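# Carry the carton around the corner onto the taped spot

## Task

Bring the carton around the corner and set it down on the area outlined in yellow tape, standing upright, with its whole footprint within the tape and none of it over the tape. It must not topple or be left leaning, and it must stay there without the robot holding it.

## Robot and tools

Robot: a Hello Robot Stretch 4 with a single arm. It has an omni-wheel base, a lift that rides up a mast, a telescoping arm reaching forward, a three-joint wrist and a two-finger gripper. It stands about 1.6 m tall, and no part of the base rim is farther than 0.23 m from the base origin. A loose object can occasionally get a brief shove from something else.

Frames: the base frame sits on the floor below the base centre, with x forward, y left and z up. The odometry frame is the base frame as it was when the scene began. hand_pose is reported in the base frame and marks the point between the fingers, 0.015 m back from their tips. With all wrist joints at zero, its axes line up with the base frame. The printed value can be a little off.

execute_actions: the argument actions is a list holding one action or none. An empty list moves nothing and only returns the state and images. cameras picks which images come back: head_camera, head_left_camera, head_right_camera, wrist_camera or all. Leaving it out or passing null means all, and [] means none. An action may hold base, joints or both, plus optional pace and contact_limits. The alternative is end_of_arm on its own. Motions in one action start together but may finish at different times.

base takes exactly one relative command, measured from the base's last reported position. translate_m moves straight, forward positive, from -2 to 2 m. strafe_m slides sideways, left positive, from -2 to 2 m. rotate_rad turns in place, counter-clockwise positive, from -3.2 to 3.2.

joints takes absolute targets by name, and you can send any subset:
- lift_m: 0 to 1.2 m
- arm_m: extension, 0 to 0.55 m
- wrist_yaw_rad: -1.134 to 4.276. 0 points forward, positive turns left, 3.14 is folded back, and above 3.4 the arm may block it.
- wrist_pitch_rad: -1.117 to 4.259. 0 is level and 1.57 points down.
- wrist_roll_rad: -1.117 to 4.259. At 0 the fingers are level, and positive turns clockwise as seen from behind.
- gripper_m: the finger gap, 0 to 0.08 m.
A joint target outside its range gets clamped and the result notes it. Any other bad value or unknown key rejects the whole call, and nothing moves.

pace can be slow, default, fast or max. For the base these give up to 0.1, 0.3, 0.4 or 0.6 m/s and 1, 2, 3 or 4 rad/s. Once lift_m is above 0.2, a raised lift lowers these caps. contact_limits, for example {"arm_m": 0.15}, sets how hard the arm may push before it halts: 0 is gentlest and 0.75 is firmest, with 0.5 as the default. {"end_of_arm": "enable_torque"} powers wrist and gripper motors back on after they have cut out.

A joint or the base you leave out of an action may keep straining toward its earlier target. To unfold the wrist at the start, send lift_m 0.4 together with wrist_yaw_rad 0. If a result reports a stop, any later execute_actions, wait or finished_scene calls in that same reply are skipped.

wait: seconds from 0 to 10. It commands nothing and returns state and images like an empty action. zoom_image: camera plus region [x0, y0, x1, y1] in pixels from the top-left corner, at most 504 by 504, taken from that camera's latest full image. finished_scene: pass the current scene's number. It ends the scene for good once the last command has been held, and it reports success. The carton must already be settled and remain so. A reply with no tool call ends everything.

Result lines:
- base_status and joint_status: done, off_target (resting away from target and possibly still pushing), contact_stop_at_<key>, limit_stop_at_<name>, time_out or torque_fault. After any of the last four, the old target is dropped. On contact_stop the part goes slack, so a lift may sag and wheels may roll.
- on_its_own: what happened without being commanded. Its "held at" value is a target, not a measured position.
- lidar_m: 12 ranges in 30-degree sectors. The first points straight ahead and they go counter-clockwise, with the 4th on the left, the 7th behind and the 10th on the right. "-" means nothing seen or something closer than 0.25 m. It sees from about 0.15 m up to robot height and misses clear objects and thin legs.
- wrist_depth_mm: a 7x7 grid of median depths, 100 to 2000 mm, which includes the robot's own body.
- base_odometry: from wheel counts, so slipping shows up as travel. If turned_by_wheels and turned_by_imu differ by more than about 0.1 rad, there was a hit or slip, and the heading is off by roughly that difference.
- base_tilt: in degrees, positive when leaning forward or right, with a fixed bias of up to 1.5 degrees.
- motor_effort: percent of maximum, with the peak in brackets. For wheel_0, wheel_1 and wheel_2, positive means turning right. A load held in a level gripper pushes the wrist_pitch_rad effort away from 0.

Gripping: command a gap narrower than the carton. While the fingers press on it, the reading stays above the command. off_target after closing means something is between the fingers. If the gripper effort stays beyond about 50, its motor shuts off, the fingers go limp and may open, and you must re-enable torque.

Avoid:
- pressing the gripper into things with base or arm moves, which causes a wrist torque_fault
- holding more than about 2.7 kg with a level gripper
- turning or driving with over 1 kg held and arm_m above 0.2, especially at fast or max, since the robot can tip
- hard steady pushes or pulls, particularly with the gripper high
- leaning past 6 degrees, which gives limit_stop_at_tilt and leaves lift, arm and wheels slack
- a tilted-up, rolled wrist, which can trigger limit_stop_at_own_body
- drops, slips, slams and hard hits

Cameras: head_camera sits on the mast top looking forward and down, so turn the base to aim it. head_left_camera and head_right_camera are fisheyes beside it that look down more steeply and show the base and arm. wrist_camera looks along the fingers, with the fingertips near the bottom of its image. Calibration (K, distortion and T_world_to_cam mapping base frame to camera) is given per camera and can be slightly off. Results list any changed camera numbers.

The simulation keeps running while you compose a reply, and the robot holds its last command during that time.

Each tool is called after "Emit:" as a command line: name --argument value for each argument, lists and objects as JSON in quotes; but a table of rows of numbers goes row by row, as --pt "numbers of a row", without its own name.

## Session

Emit:
execute_actions --actions '[]'

Scene clock: 0.00 s.
base_odometry: x=+0.000 y=+0.000 heading=+0.000 (m, m, rad; odometry frame)
turned_by_wheels: +0.000 (rad since the last result)
turned_by_imu: +0.000 (rad since the last result)
base_tilt: forward=+0.3 right=-0.5 (deg)
lidar_m: 0.55 0.76 1.76 1.28 0.94 0.88 0.82 0.58 0.53 0.56 0.55 0.51
base_status: not commanded
joint_positions: lift_m=+0.231 arm_m=-0.001 wrist_yaw_rad=+3.236 wrist_pitch_rad=-0.017 wrist_roll_rad=+0.002 gripper_m=+0.040
joint_status: not commanded
motor_effort: lift_m=+20 arm_m=+0 wrist_yaw_rad=+0 wrist_pitch_rad=-7 wrist_roll_rad=-1 gripper_m=+1 wheel_0=+0 wheel_1=+0 wheel_2=+0 (%)
hand_pose: x=-0.0496 y=+0.0669 z=+0.4130 quat_wxyz=(-0.047, +0.008, +0.001, +0.999) (m; base frame)
wrist_depth_mm: - - 135 1118 991 878 809 / - - 135 1098 991 878 809 / - 110 134 1098 991 866 788 / - 128 151 1118 976 866 788 / 209 699 931 1138 976 866 788 / 216 723 904 1098 960 866 778 / 211 - 133 1060 107 820 778
pictures: head_camera, head_left_camera, head_right_camera, wrist_camera
Images, in order (width x height): head_camera 420x560, head_left_camera 420x672, head_right_camera 420x672, wrist_camera 616x392.

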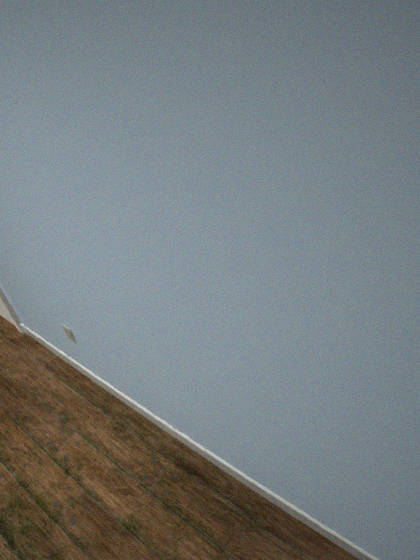

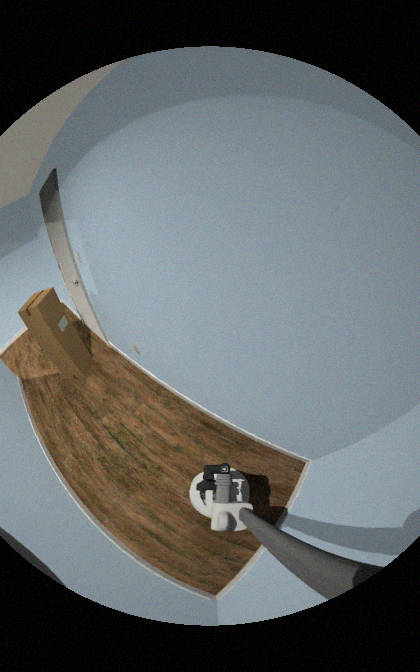

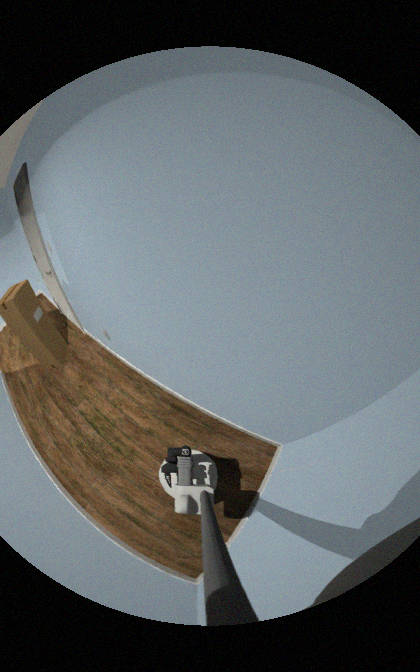

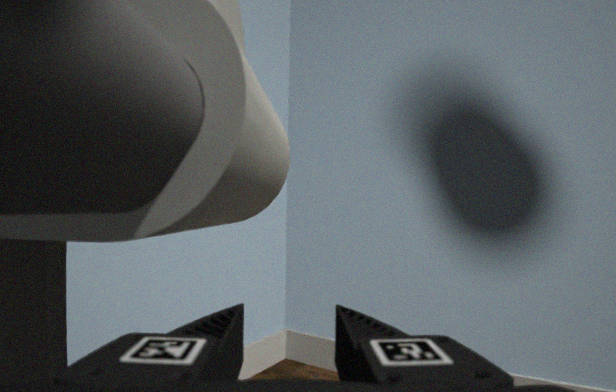

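Emit:
execute_actions --actions '[{"base":{"rotate_rad":1.1}}]'

Scene clock: 5.67 s.
base_odometry: x=+0.000 y=+0.000 heading=+1.100 (m, m, rad; odometry frame)
turned_by_wheels: +1.100 (rad since the last result)
turned_by_imu: +1.106 (rad since the last result)
base_tilt: forward=+0.2 right=-0.4 (deg)
lidar_m: 1.79 1.24 0.91 0.87 0.74 0.56 0.53 0.57 0.52 0.52 0.54 0.80
base_status: done
joint_positions: lift_m=+0.231 arm_m=-0.001 wrist_yaw_rad=+3.236 wrist_pitch_rad=-0.017 wrist_roll_rad=+0.002 gripper_m=+0.040
joint_status: not commanded
motor_effort: lift_m=+20(20) arm_m=-1(1) wrist_yaw_rad=-1(2) wrist_pitch_rad=-9(8) wrist_roll_rad=-1(1) gripper_m=+1(1) wheel_0=+0(6) wheel_1=+0(7) wheel_2=+0(8) (%)
hand_pose: x=-0.0496 y=+0.0669 z=+0.4130 quat_wxyz=(-0.047, +0.008, +0.001, +0.999) (m; base frame)
wrist_depth_mm: - - 136 668 661 647 634 / - - 134 661 654 640 627 / - 110 134 668 661 634 634 / - 128 151 654 647 640 621 / 209 676 676 661 640 634 621 / 217 683 676 661 647 640 621 / 211 - 133 661 107 621 615
pictures: head_camera, head_left_camera, head_right_camera, wrist_camera
camera_calibration (this result's frames):
wrist_camera: T_world_to_cam=[[-0.0439863, 0.999031, 0.0017136, -0.0791705], [-0.0419435, -0.000132973, -0.99912, 0.473502], [-0.998151, -0.0440194, 0.0419087, 0.084651], [0, 0, 0, 1]] pos_world=[0.100872, 0.082883, 0.469674]
Images, in order (width x height): head_camera 420x560, head_left_camera 420x672, head_right_camera 420x672, wrist_camera 616x392.

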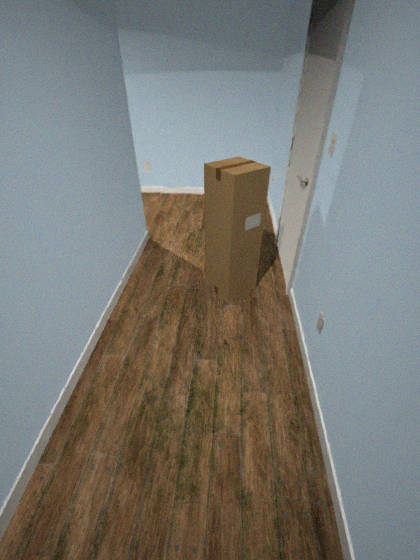

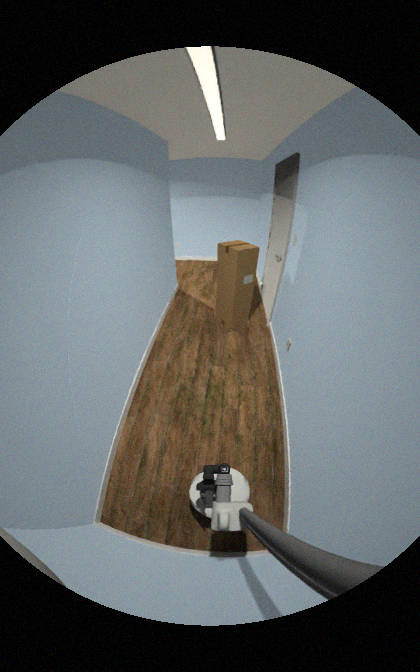

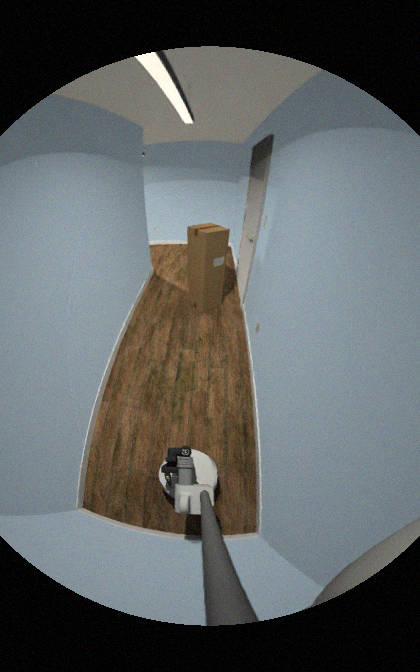

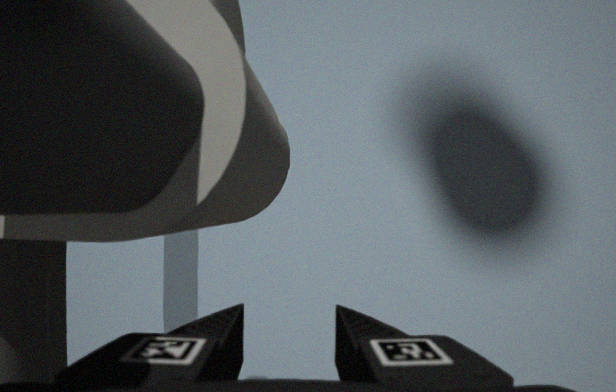

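Emit:
zoom_image --camera "head_camera" --region '[110, 130, 350, 330]'

Region (110, 130, 350, 330) of head_camera's 420x560 image, scaled by 2.100, with more detail than that image has.

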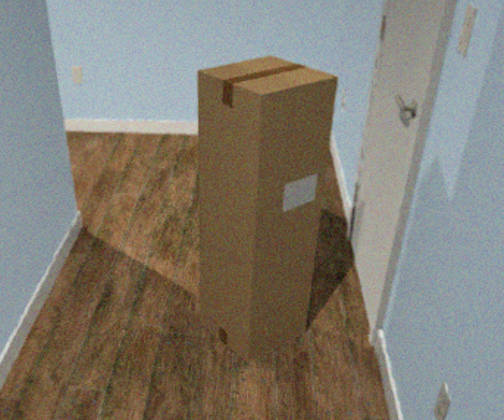

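Emit:
zoom_image --camera "head_left_camera" --region '[150, 430, 300, 560]'

Emit:
execute_actions --actions '[{"base":{"translate_m":1.1},"joints":{"lift_m":0.05},"pace":"fast"}]'

Region (150, 430, 300, 560) of head_left_camera's 420x672 image, scaled by 3.360, with more detail than that image has; it fills the top 437 rows of this view, and the rest is white.

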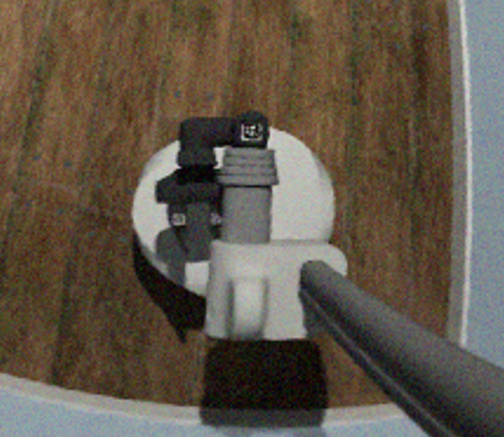

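Scene clock: 64.37 s.
base_odometry: x=+0.499 y=+0.980 heading=+1.100 (m, m, rad; odometry frame)
turned_by_wheels: +0.000 (rad since the last result)
turned_by_imu: -0.001 (rad since the last result)
base_tilt: forward=+0.4 right=-0.2 (deg)
lidar_m: 0.67 1.19 0.84 0.84 0.91 1.28 1.64 0.81 0.60 0.54 0.61 0.81
base_status: done
joint_positions: lift_m=+0.079 arm_m=-0.001 wrist_yaw_rad=+3.236 wrist_pitch_rad=-0.016 wrist_roll_rad=+0.002 gripper_m=+0.040
joint_status: lift_m limit_stop_at_own_body (moved -0.152 of -0.181)
on_its_own: lift_m is slack since a limit_stop_at_own_body (your +0.050 is given up); arm_m is slack since a limit_stop_at_own_body
motor_effort: lift_m=+20(21) arm_m=+0(0) wrist_yaw_rad=-2(4) wrist_pitch_rad=-9(11) wrist_roll_rad=-1(1) gripper_m=+1(0) wheel_0=+0(8) wheel_1=+1(8) wheel_2=+1(11) (%)
hand_pose: x=-0.0496 y=+0.0669 z=+0.2610 quat_wxyz=(-0.047, +0.008, +0.001, +0.999) (m; base frame)
wrist_depth_mm: - - 136 1808 1756 1708 1281 / - - 135 1708 1808 1661 1308 / - 110 134 1808 1708 1661 1308 / - 128 151 1756 1756 1618 1308 / 209 1118 1808 1756 1661 1708 1281 / 216 1025 1138 1160 1205 1160 1118 / 208 - 133 235 107 788 759
pictures: head_camera, head_left_camera, head_right_camera, wrist_camera
camera_calibration (this result's frames):
wrist_camera: T_world_to_cam=[[-0.0440812, 0.999026, 0.00173362, -0.0788993], [-0.0415559, -0.0000998099, -0.999136, 0.321712], [-0.998163, -0.0441152, 0.0415198, 0.0911176], [0, 0, 0, 1]] pos_world=[0.100841, 0.0828742, 0.317787]
Images, in order (width x height): head_camera 420x560, head_left_camera 420x672, head_right_camera 420x672, wrist_camera 616x392.

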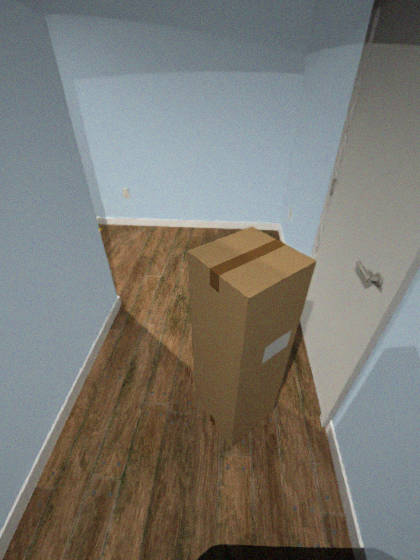

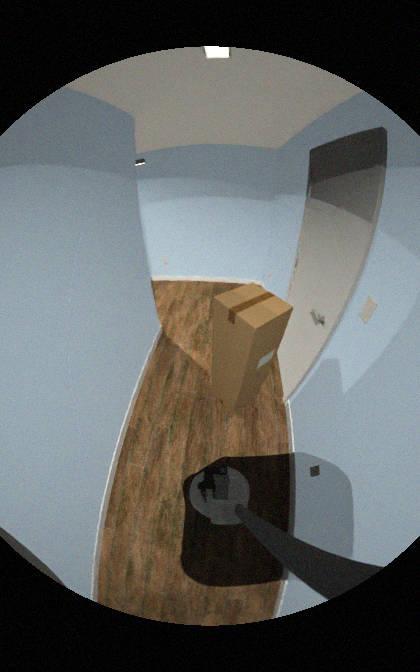

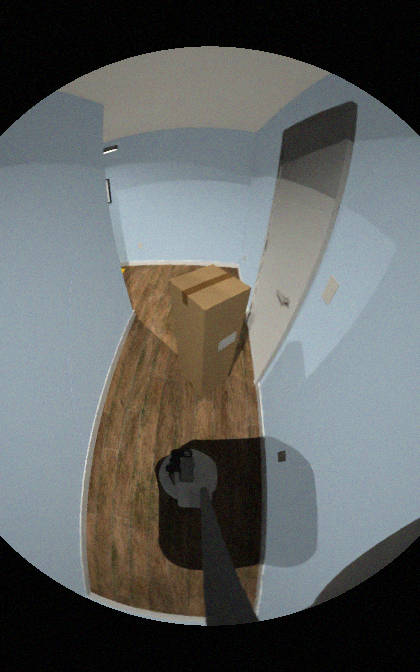

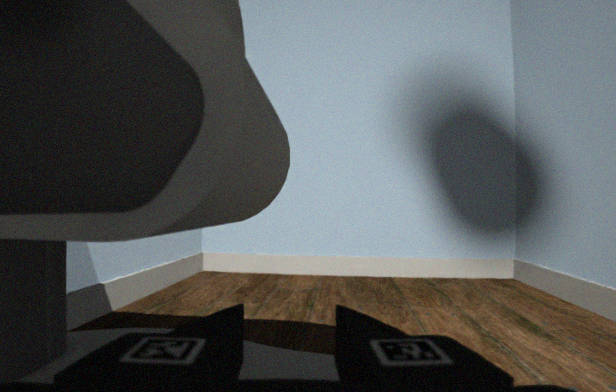

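Emit:
zoom_image --camera "head_right_camera" --region '[130, 420, 250, 530]'

Region (130, 420, 250, 530) of head_right_camera's 420x672 image, scaled by 4.200, with more detail than that image has; it fills the top 462 rows of this view, and the rest is white.

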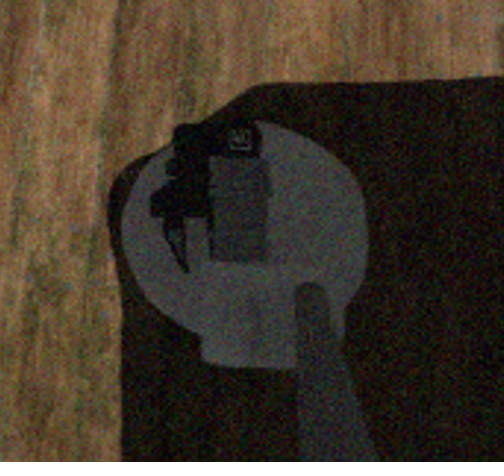

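Emit:
execute_actions --actions '[{"base":{"strafe_m":-0.15},"pace":"fast"}]' --cameras '[]'

Emit:
execute_actions --actions '[{"base":{"translate_m":0.62}}]'

Scene clock: 161.40 s.
base_odometry: x=+0.633 y=+0.912 heading=+1.100 (m, m, rad; odometry frame)
turned_by_wheels: +0.000 (rad since the last result)
turned_by_imu: -0.001 (rad since the last result)
base_tilt: forward=+0.3 right=-0.5 (deg)
lidar_m: 0.66 0.94 1.03 0.98 1.06 1.49 1.48 0.59 0.41 0.40 0.44 0.62
base_status: done
joint_positions: lift_m=+0.079 arm_m=-0.001 wrist_yaw_rad=+3.237 wrist_pitch_rad=-0.016 wrist_roll_rad=+0.002 gripper_m=+0.040
joint_status: not commanded
on_its_own: lift_m is slack since a limit_stop_at_own_body (your +0.050 is given up); arm_m is slack since a limit_stop_at_own_body
motor_effort: lift_m=+20(20) arm_m=+0(0) wrist_yaw_rad=+0(2) wrist_pitch_rad=-10(9) wrist_roll_rad=-1(1) gripper_m=+1(1) wheel_0=-1(11) wheel_1=+1(12) wheel_2=+0(1) (%)
hand_pose: x=-0.0496 y=+0.0669 z=+0.2610 quat_wxyz=(-0.047, +0.008, +0.001, +0.999) (m; base frame)
wrist_depth_mm: - - 135 1808 1708 1756 1537 / - - 135 1808 1756 1756 1576 / - 110 134 1863 1708 1661 1537 / - 128 151 1756 1708 1708 1537 / 209 878 1618 1708 1756 1708 1537 / 218 866 1118 1160 1160 1160 1118 / 208 - 133 235 107 788 750
pictures: none
No camera images: the call's "cameras" was empty. Leave "cameras" out to get every camera's image.

Scene clock: 164.97 s.
base_odometry: x=+0.913 y=+1.464 heading=+1.102 (m, m, rad; odometry frame)
turned_by_wheels: +0.002 (rad since the last result)
turned_by_imu: +0.015 (rad since the last result)
base_tilt: forward=+0.3 right=-0.5 (deg)
lidar_m: 0.25 0.25 0.96 0.97 1.01 1.48 1.48 0.62 0.44 0.42 0.46 0.27
base_status: done
joint_positions: lift_m=+0.079 arm_m=-0.001 wrist_yaw_rad=+3.252 wrist_pitch_rad=-0.016 wrist_roll_rad=+0.002 gripper_m=+0.040
joint_status: not commanded
on_its_own: lift_m is slack since a limit_stop_at_own_body (your +0.050 is given up); arm_m is slack since a limit_stop_at_own_body; wrist_yaw_rad is at rest, and its effort (-48) is outside its rest range (-13 to +13)
motor_effort: lift_m=+20(20) arm_m=+0(1) wrist_yaw_rad=-48(55) wrist_pitch_rad=-10(11) wrist_roll_rad=-1(1) gripper_m=+0(1) wheel_0=+18(22) wheel_1=+13(24) wheel_2=-11(26) (%)
hand_pose: x=-0.0508 y=+0.0635 z=+0.2611 quat_wxyz=(-0.055, +0.008, +0.001, +0.998) (m; base frame)
wrist_depth_mm: - - 135 - - - 1576 / - - 133 - - - 1661 / - 107 132 - - - 1661 / - 125 141 - - - 1618 / 204 854 1576 - - - 1661 / 212 854 1182 1182 1182 1160 1160 / 206 - 133 236 107 788 759
pictures: head_camera, head_left_camera, head_right_camera, wrist_camera
camera_calibration (this result's frames):
wrist_camera: T_world_to_cam=[[-0.0595495, 0.998224, 0.00172449, -0.0762718], [-0.0417213, -0.000762854, -0.999129, 0.321731], [-0.997353, -0.0595696, 0.0416926, 0.0907691], [0, 0, 0, 1]] pos_world=[0.0994099, 0.0817889, 0.317798]
Images, in order (width x height): head_camera 420x560, head_left_camera 420x672, head_right_camera 420x672, wrist_camera 616x392.

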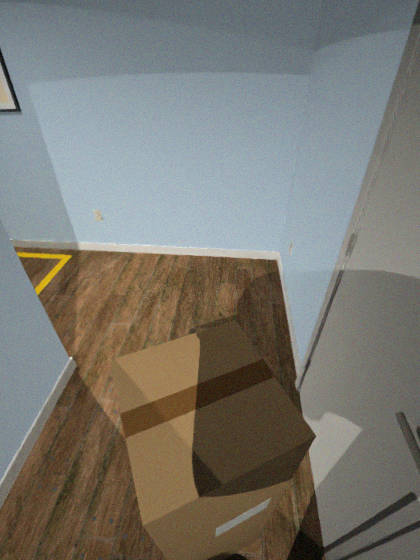

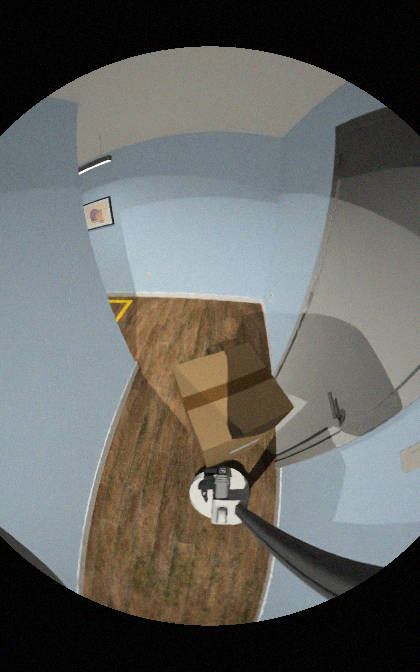

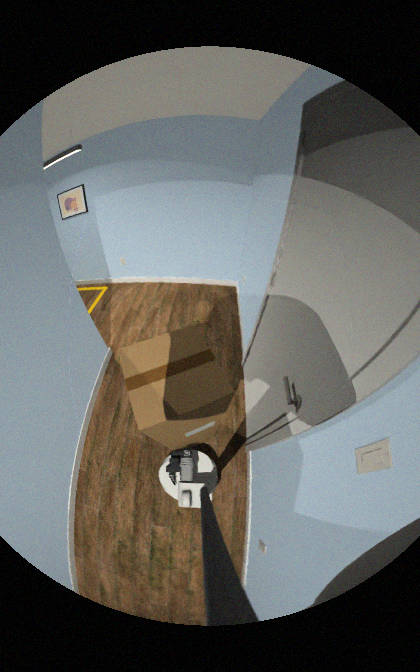

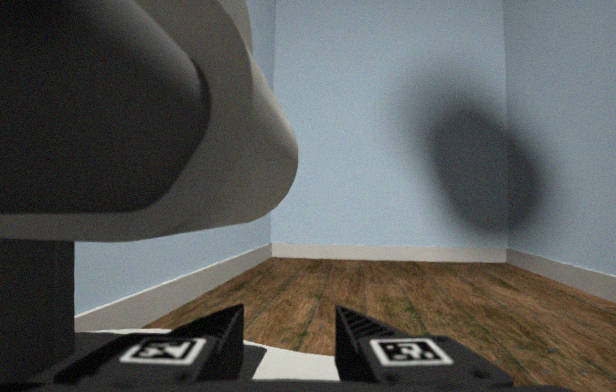

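Emit:
execute_actions --actions '[{"base":{"translate_m":-0.08},"joints":{"lift_m":1.0},"pace":"fast"}]' --cameras '[]'

Emit:
execute_actions --actions '[{"base":{"rotate_rad":0.384}}]'

Scene clock: 271.93 s.
base_odometry: x=+0.877 y=+1.393 heading=+1.102 (m, m, rad; odometry frame)
turned_by_wheels: +0.000 (rad since the last result)
turned_by_imu: -0.001 (rad since the last result)
base_tilt: forward=+0.3 right=-0.3 (deg)
lidar_m: 0.26 0.26 0.99 0.96 1.02 1.46 1.48 0.62 0.46 0.43 0.46 0.35
base_status: done
joint_positions: lift_m=+1.000 arm_m=-0.001 wrist_yaw_rad=+3.237 wrist_pitch_rad=-0.017 wrist_roll_rad=+0.002 gripper_m=+0.040
joint_status: all done
on_its_own: arm_m is slack since a limit_stop_at_own_body
motor_effort: lift_m=+24(28) arm_m=+1(0) wrist_yaw_rad=-2(46) wrist_pitch_rad=-8(8) wrist_roll_rad=-1(1) gripper_m=+1(1) wheel_0=+2(17) wheel_1=+1(12) wheel_2=-1(10) (%)
hand_pose: x=-0.0498 y=+0.0669 z=+1.1815 quat_wxyz=(-0.047, +0.008, +0.001, +0.999) (m; base frame)
wrist_depth_mm: - - 135 - - - 1576 / - - 135 - - - 1537 / - 110 135 - - - 1576 / - 128 150 - - - 1576 / 210 891 1576 - - - 1576 / 216 946 1464 - - - 1576 / 211 - 133 - 107 - 1537
pictures: none
No camera images: the call's "cameras" was empty. Leave "cameras" out to get every camera's image.

Scene clock: 273.20 s.
base_odometry: x=+0.877 y=+1.393 heading=+1.485 (m, m, rad; odometry frame)
turned_by_wheels: +0.384 (rad since the last result)
turned_by_imu: +0.386 (rad since the last result)
base_tilt: forward=+0.1 right=-0.6 (deg)
lidar_m: 0.26 1.05 0.96 0.99 1.30 2.19 0.70 0.48 0.42 0.44 0.42 0.28
base_status: done
joint_positions: lift_m=+1.000 arm_m=-0.001 wrist_yaw_rad=+3.237 wrist_pitch_rad=-0.017 wrist_roll_rad=+0.002 gripper_m=+0.040
joint_status: not commanded
on_its_own: arm_m is slack since a limit_stop_at_own_body
motor_effort: lift_m=+24(24) arm_m=+1(1) wrist_yaw_rad=-2(2) wrist_pitch_rad=-10(9) wrist_roll_rad=-1(1) gripper_m=+0(2) wheel_0=-1(4) wheel_1=-1(6) wheel_2=-1(4) (%)
hand_pose: x=-0.0498 y=+0.0669 z=+1.1815 quat_wxyz=(-0.047, +0.008, +0.001, +0.999) (m; base frame)
wrist_depth_mm: - - 135 1205 - - 1863 / - - 135 1229 - - 1863 / - 110 134 1205 - - 1863 / - 128 150 1205 - - 1863 / 209 627 854 1205 - - 1808 / 218 647 820 1160 - - 1808 / 211 - 133 1138 107 1921 1808
pictures: head_camera, head_left_camera, head_right_camera, wrist_camera
camera_calibration (this result's frames):
wrist_camera: T_world_to_cam=[[-0.0441093, 0.999025, 0.00171003, -0.0804695], [-0.0420115, -0.000144716, -0.999117, 1.24131], [-0.998143, -0.0441422, 0.0419769, 0.0521991], [0, 0, 0, 1]] pos_world=[0.100702, 0.0828749, 1.23816]
Images, in order (width x height): head_camera 420x560, head_left_camera 420x672, head_right_camera 420x672, wrist_camera 616x392.

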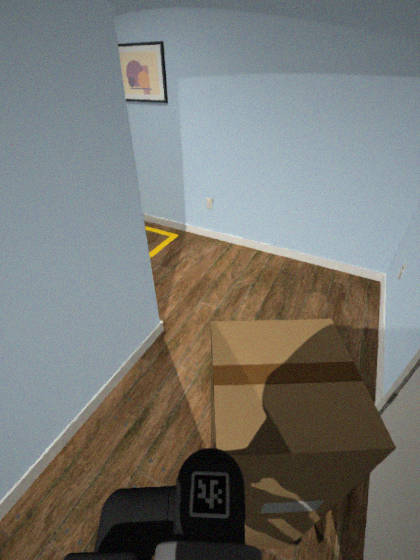

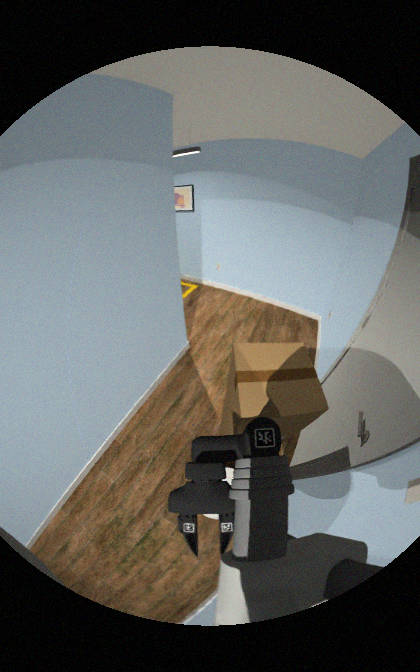

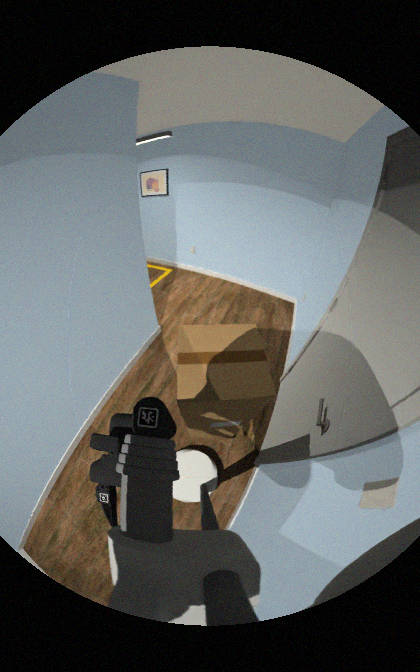

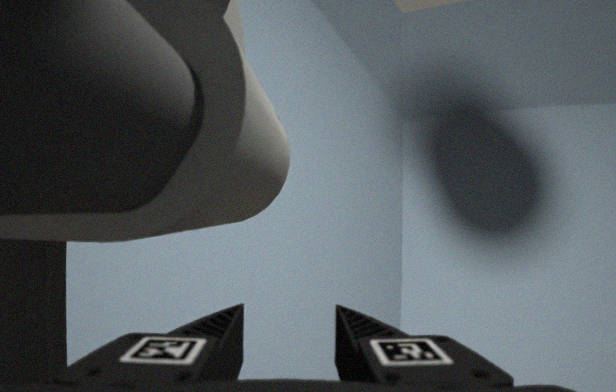

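Emit:
execute_actions --actions '[{"base":{"strafe_m":-0.14}}]' --cameras '[]'

Emit:
execute_actions --actions '[{"base":{"translate_m":0.57}}]'

Scene clock: 295.50 s.
base_odometry: x=+1.016 y=+1.381 heading=+1.485 (m, m, rad; odometry frame)
turned_by_wheels: +0.000 (rad since the last result)
turned_by_imu: -0.001 (rad since the last result)
base_tilt: forward=+0.2 right=-0.3 (deg)
lidar_m: 0.26 0.26 1.10 1.12 1.45 1.97 0.50 0.33 0.29 0.30 0.37 0.30
base_status: done
joint_positions: lift_m=+1.000 arm_m=-0.001 wrist_yaw_rad=+3.237 wrist_pitch_rad=-0.017 wrist_roll_rad=+0.002 gripper_m=+0.040
joint_status: not commanded
on_its_own: arm_m is slack since a limit_stop_at_own_body
motor_effort: lift_m=+24(24) arm_m=+0(0) wrist_yaw_rad=-3(2) wrist_pitch_rad=-8(10) wrist_roll_rad=-1(1) gripper_m=+0(0) wheel_0=+0(8) wheel_1=-1(10) wheel_2=+0(1) (%)
hand_pose: x=-0.0498 y=+0.0669 z=+1.1815 quat_wxyz=(-0.047, +0.008, +0.001, +0.999) (m; base frame)
wrist_depth_mm: - - 136 946 1708 - 1921 / - - 134 946 1618 - 1983 / - 110 134 960 1708 - 1921 / - 128 150 960 1661 - 1983 / 209 488 668 960 1618 - 1863 / 217 504 634 891 1661 - 1863 / 211 - 133 904 107 - 1863
pictures: none
No camera images: the call's "cameras" was empty. Leave "cameras" out to get every camera's image.

Scene clock: 298.90 s.
base_odometry: x=+1.065 y=+1.948 heading=+1.485 (m, m, rad; odometry frame)
turned_by_wheels: -0.001 (rad since the last result)
turned_by_imu: +0.033 (rad since the last result)
base_tilt: forward=+0.2 right=-0.4 (deg)
lidar_m: 0.25 0.26 0.80 0.85 1.13 2.68 0.89 0.58 0.52 0.56 0.26 0.25
base_status: done
joint_positions: lift_m=+1.000 arm_m=-0.001 wrist_yaw_rad=+3.236 wrist_pitch_rad=-0.017 wrist_roll_rad=+0.002 gripper_m=+0.040
joint_status: not commanded
on_its_own: arm_m is slack since a limit_stop_at_own_body
motor_effort: lift_m=+23(24) arm_m=+0(0) wrist_yaw_rad=-2(3) wrist_pitch_rad=-8(8) wrist_roll_rad=-1(1) gripper_m=+0(0) wheel_0=+9(27) wheel_1=+5(26) wheel_2=-21(35) (%)
hand_pose: x=-0.0498 y=+0.0669 z=+1.1815 quat_wxyz=(-0.047, +0.008, +0.001, +0.999) (m; base frame)
wrist_depth_mm: - - 135 1430 - - - / - - 134 1397 - - - / - 110 134 1430 - - - / - 128 151 1430 - - - / 211 759 1025 1366 - - - / 216 778 976 1308 - - - / 212 - 133 1366 107 - -
pictures: head_camera, head_left_camera, head_right_camera, wrist_camera
camera_calibration (this result's frames):
wrist_camera: T_world_to_cam=[[-0.0440362, 0.999028, 0.00171267, -0.0804848], [-0.0419586, -0.000136674, -0.999119, 1.24139], [-0.998148, -0.0440693, 0.0419238, 0.0522674], [0, 0, 0, 1]] pos_world=[0.100713, 0.0828796, 1.23825]
Images, in order (width x height): head_camera 420x560, head_left_camera 420x672, head_right_camera 420x672, wrist_camera 616x392.

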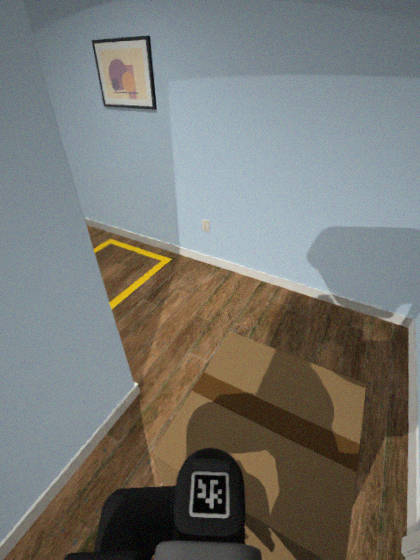

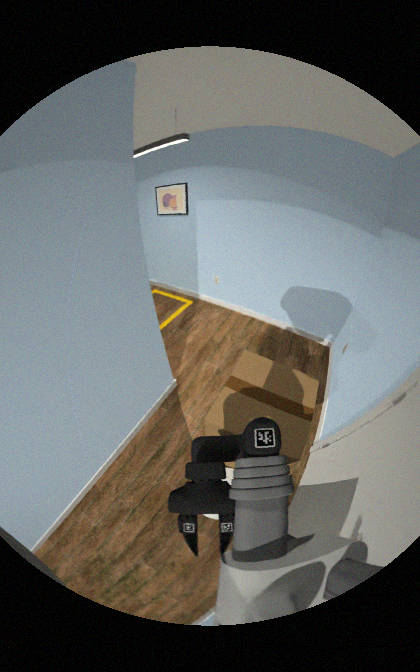

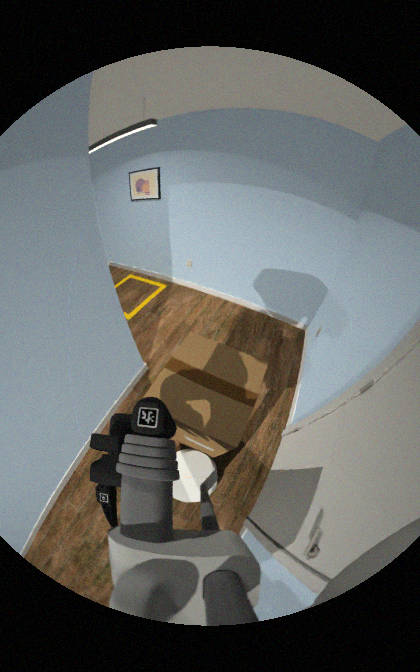

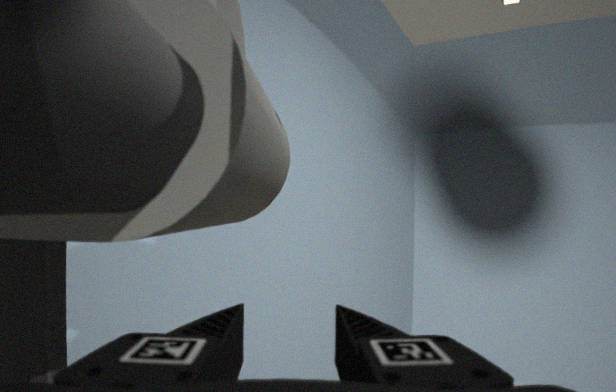

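Emit:
execute_actions --actions '[{"base":{"translate_m":0.6}}]' --cameras '["head_camera","head_right_camera"]'

Scene clock: 342.47 s.
base_odometry: x=+1.072 y=+2.040 heading=+1.470 (m, m, rad; odometry frame)
turned_by_wheels: -0.015 (rad since the last result)
turned_by_imu: -0.017 (rad since the last result)
base_tilt: forward=+0.3 right=-0.5 (deg)
lidar_m: 0.25 0.27 0.76 0.82 1.07 2.58 0.94 0.63 0.57 0.61 0.25 0.25
base_status: translate_m contact_stop (by the wheels' count: +0.091 of +0.600)
joint_positions: lift_m=+1.000 arm_m=-0.001 wrist_yaw_rad=+3.236 wrist_pitch_rad=-0.017 wrist_roll_rad=+0.002 gripper_m=+0.040
joint_status: not commanded
on_its_own: the wheels are slack since a contact_stop; arm_m is slack since a limit_stop_at_own_body
motor_effort: lift_m=+23(23) arm_m=+0(1) wrist_yaw_rad=-2(1) wrist_pitch_rad=-8(8) wrist_roll_rad=-2(1) gripper_m=+1(0) wheel_0=+0(13) wheel_1=+0(12) wheel_2=+0(34) (%)
hand_pose: x=-0.0498 y=+0.0669 z=+1.1815 quat_wxyz=(-0.047, +0.008, +0.001, +0.999) (m; base frame)
wrist_depth_mm: - - 135 1576 - - - / - - 134 1576 - - - / - 110 134 1576 - - - / - 128 151 1576 - - - / 210 809 1098 1537 - - - / 216 842 1042 1430 - - - / 211 - 132 1499 107 - -
pictures: head_camera, head_right_camera
Images, in order (width x height): head_camera 420x560, head_right_camera 420x672.

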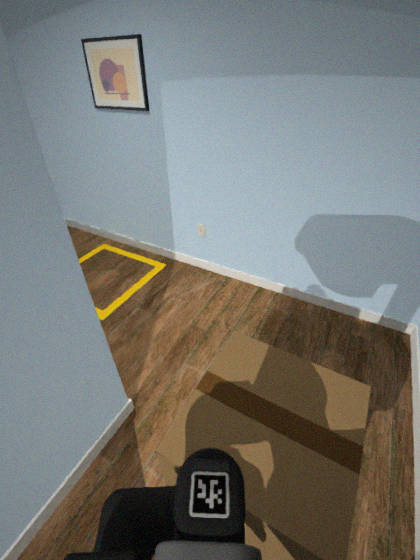

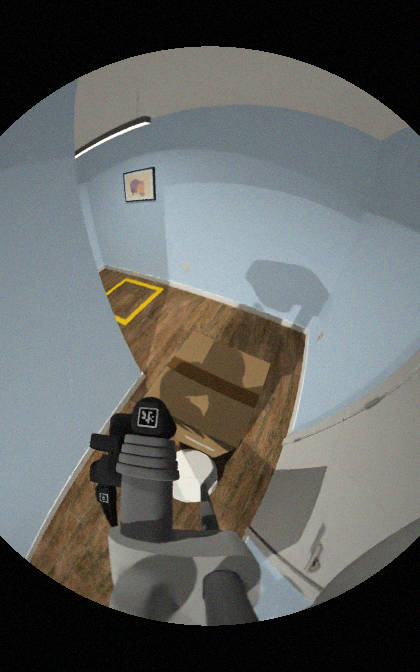

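Emit:
zoom_image --camera "head_camera" --region '[40, 200, 400, 480]'

Region (40, 200, 400, 480) of head_camera's 420x560 image, scaled by 1.400, with more detail than that image has.

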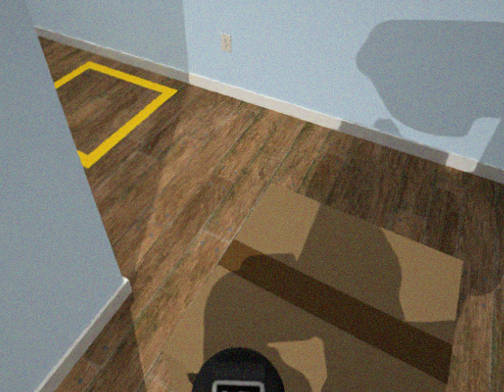

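Emit:
execute_actions --actions '[{"base":{"translate_m":-0.04}}]' --cameras '[]'

Emit:
execute_actions --actions '[{"base":{"rotate_rad":-0.2}}]' --cameras '[]'

Emit:
execute_actions --actions '[{"base":{"translate_m":0.6}}]' --cameras '["head_camera","head_right_camera"]'

Scene clock: 390.57 s.
base_odometry: x=+1.067 y=+2.000 heading=+1.470 (m, m, rad; odometry frame)
turned_by_wheels: +0.000 (rad since the last result)
turned_by_imu: -0.001 (rad since the last result)
base_tilt: forward=+0.2 right=-0.4 (deg)
lidar_m: 0.25 0.30 0.80 0.81 1.10 2.61 0.92 0.62 0.52 0.59 0.77 0.25
base_status: done
joint_positions: lift_m=+1.000 arm_m=-0.001 wrist_yaw_rad=+3.236 wrist_pitch_rad=-0.017 wrist_roll_rad=+0.002 gripper_m=+0.040
joint_status: not commanded
on_its_own: arm_m is slack since a limit_stop_at_own_body
motor_effort: lift_m=+23(23) arm_m=+0(0) wrist_yaw_rad=-3(0) wrist_pitch_rad=-8(8) wrist_roll_rad=-1(1) gripper_m=+1(1) wheel_0=+0(7) wheel_1=-2(5) wheel_2=+0(12) (%)
hand_pose: x=-0.0498 y=+0.0669 z=+1.1815 quat_wxyz=(-0.047, +0.008, +0.001, +0.999) (m; base frame)
wrist_depth_mm: - - 136 1499 - - - / - - 135 1499 - - - / - 110 134 1537 - - - / - 128 150 1537 - - - / 210 798 1078 1499 - - - / 217 831 1042 1430 - - - / 211 - 133 1430 107 - -
pictures: none
No camera images: the call's "cameras" was empty. Leave "cameras" out to get every camera's image.

Scene clock: 391.57 s.
base_odometry: x=+1.067 y=+2.000 heading=+1.270 (m, m, rad; odometry frame)
turned_by_wheels: -0.200 (rad since the last result)
turned_by_imu: -0.201 (rad since the last result)
base_tilt: forward=+0.2 right=-0.4 (deg)
lidar_m: 0.25 0.26 0.79 0.80 0.94 1.67 1.24 0.71 0.54 0.58 0.68 0.25
base_status: done
joint_positions: lift_m=+1.000 arm_m=-0.001 wrist_yaw_rad=+3.236 wrist_pitch_rad=-0.017 wrist_roll_rad=+0.002 gripper_m=+0.040
joint_status: not commanded
on_its_own: arm_m is slack since a limit_stop_at_own_body
motor_effort: lift_m=+23(23) arm_m=+1(0) wrist_yaw_rad=-3(2) wrist_pitch_rad=-9(9) wrist_roll_rad=-1(1) gripper_m=+2(1) wheel_0=+1(5) wheel_1=+1(6) wheel_2=+1(5) (%)
hand_pose: x=-0.0498 y=+0.0669 z=+1.1815 quat_wxyz=(-0.047, +0.008, +0.001, +0.999) (m; base frame)
wrist_depth_mm: - - 135 - - - - / - - 135 - - - - / - 110 134 - - - - / - 128 150 - - - - / 210 931 1366 - - - - / 217 960 1308 - - - - / 211 - 133 - 107 - 1983
pictures: none
No camera images: the call's "cameras" was empty. Leave "cameras" out to get every camera's image.

Scene clock: 392.90 s.
base_odometry: x=+1.088 y=+2.077 heading=+1.253 (m, m, rad; odometry frame)
turned_by_wheels: -0.016 (rad since the last result)
turned_by_imu: -0.024 (rad since the last result)
base_tilt: forward=+0.3 right=-0.5 (deg)
lidar_m: 0.25 0.25 0.79 0.78 0.93 1.54 1.37 0.76 0.57 0.57 0.68 0.25
base_status: translate_m contact_stop (by the wheels' count: +0.080 of +0.600)
joint_positions: lift_m=+1.000 arm_m=-0.001 wrist_yaw_rad=+3.236 wrist_pitch_rad=-0.017 wrist_roll_rad=+0.002 gripper_m=+0.040
joint_status: not commanded
on_its_own: the wheels are slack since a contact_stop; arm_m is slack since a limit_stop_at_own_body
motor_effort: lift_m=+23(23) arm_m=+1(0) wrist_yaw_rad=-2(2) wrist_pitch_rad=-9(9) wrist_roll_rad=-1(1) gripper_m=+1(1) wheel_0=+0(14) wheel_1=+0(18) wheel_2=+0(33) (%)
hand_pose: x=-0.0498 y=+0.0669 z=+1.1815 quat_wxyz=(-0.047, +0.008, +0.001, +0.999) (m; base frame)
wrist_depth_mm: - - 135 - - - 1863 / - - 134 - - - 1863 / - 110 134 - - - 1863 / - 128 150 - - - 1808 / 211 976 1464 - - - 1808 / 216 1025 1397 - - - 1808 / 211 - 133 - 107 - 1808
pictures: head_camera, head_right_camera
Images, in order (width x height): head_camera 420x560, head_right_camera 420x672.

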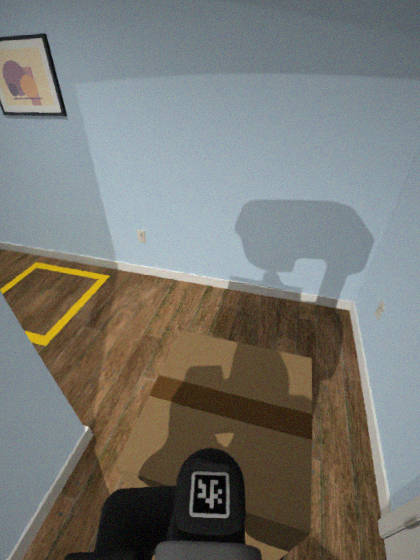

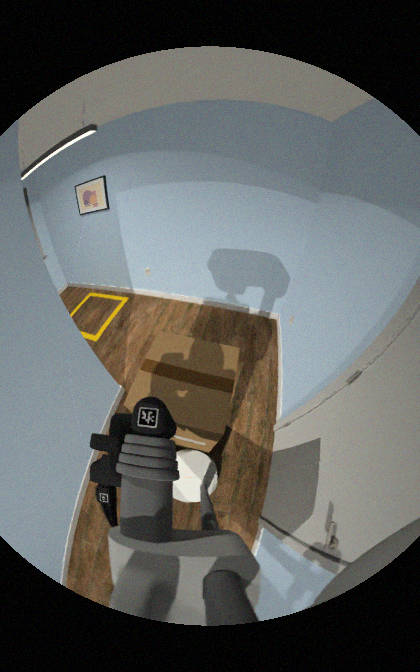

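Emit:
execute_actions --actions '[{"base":{"translate_m":0.3},"pace":"slow"}]' --cameras '["head_camera"]'

Scene clock: 427.63 s.
base_odometry: x=+1.181 y=+2.361 heading=+1.253 (m, m, rad; odometry frame)
turned_by_wheels: +0.000 (rad since the last result)
turned_by_imu: -0.002 (rad since the last result)
base_tilt: forward=+0.1 right=-0.5 (deg)
lidar_m: 0.25 0.25 0.68 0.72 0.84 1.41 1.48 0.74 0.66 0.66 0.80 0.25
base_status: done
joint_positions: lift_m=+1.000 arm_m=-0.001 wrist_yaw_rad=+3.236 wrist_pitch_rad=-0.017 wrist_roll_rad=+0.002 gripper_m=+0.040
joint_status: not commanded
on_its_own: arm_m is slack since a limit_stop_at_own_body
motor_effort: lift_m=+23(23) arm_m=+0(0) wrist_yaw_rad=-2(0) wrist_pitch_rad=-7(11) wrist_roll_rad=-1(1) gripper_m=+1(2) wheel_0=+9(13) wheel_1=+10(14) wheel_2=-22(31) (%)
hand_pose: x=-0.0498 y=+0.0669 z=+1.1815 quat_wxyz=(-0.047, +0.008, +0.001, +0.999) (m; base frame)
wrist_depth_mm: - - 136 - - - 1618 / - - 135 - - - 1618 / - 110 134 - - - 1661 / - 128 151 - - - 1661 / 210 1060 1618 - - - 1661 / 216 1098 1499 - - - 1661 / 212 - 133 - 107 - 1576
pictures: head_camera
Images, in order (width x height): head_camera 420x560.

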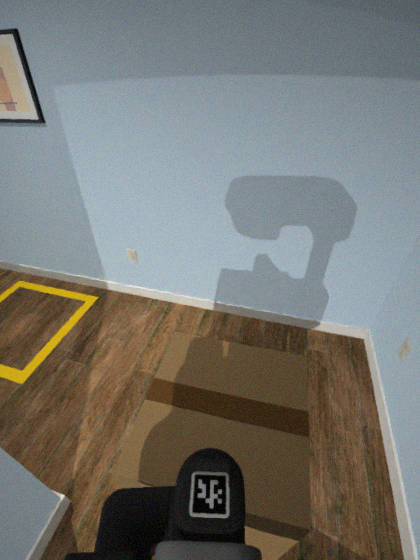

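Emit:
execute_actions --actions '[{"base":{"translate_m":0.35},"pace":"slow"}]' --cameras '["head_camera","head_left_camera"]'

Scene clock: 490.00 s.
base_odometry: x=+1.291 y=+2.692 heading=+1.253 (m, m, rad; odometry frame)
turned_by_wheels: +0.000 (rad since the last result)
turned_by_imu: -0.002 (rad since the last result)
base_tilt: forward=+0.1 right=-0.4 (deg)
lidar_m: 0.25 0.25 2.50 0.64 0.74 1.24 1.64 0.91 0.75 0.77 0.90 0.25
base_status: done
joint_positions: lift_m=+1.000 arm_m=-0.001 wrist_yaw_rad=+3.236 wrist_pitch_rad=-0.017 wrist_roll_rad=+0.002 gripper_m=+0.040
joint_status: not commanded
on_its_own: arm_m is slack since a limit_stop_at_own_body
motor_effort: lift_m=+23(23) arm_m=+0(0) wrist_yaw_rad=-1(3) wrist_pitch_rad=-8(8) wrist_roll_rad=-1(1) gripper_m=+1(0) wheel_0=+9(12) wheel_1=+11(14) wheel_2=-22(30) (%)
hand_pose: x=-0.0498 y=+0.0669 z=+1.1815 quat_wxyz=(-0.047, +0.008, +0.001, +0.999) (m; base frame)
wrist_depth_mm: - - 135 - - - 1464 / - - 134 - - - 1430 / - 110 134 - - - 1464 / - 128 150 - - - 1499 / 209 1160 1756 - - - 1464 / 216 1160 1661 - - - 1430 / 211 - 133 - 107 - 1366
pictures: head_camera, head_left_camera
Images, in order (width x height): head_camera 420x560, head_left_camera 420x672.

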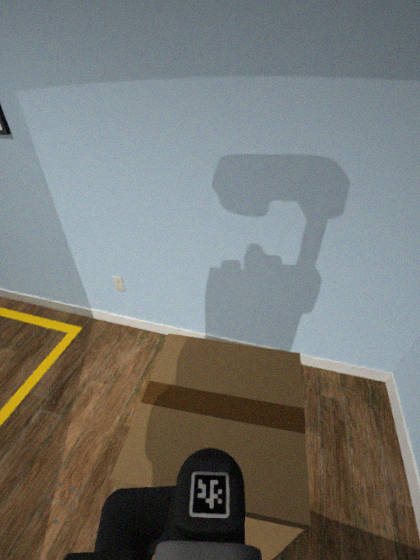

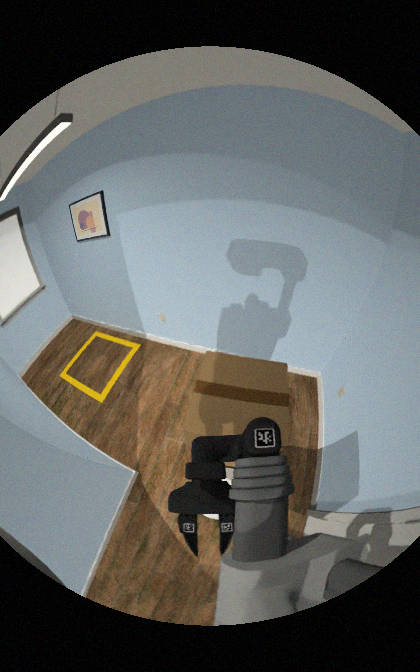

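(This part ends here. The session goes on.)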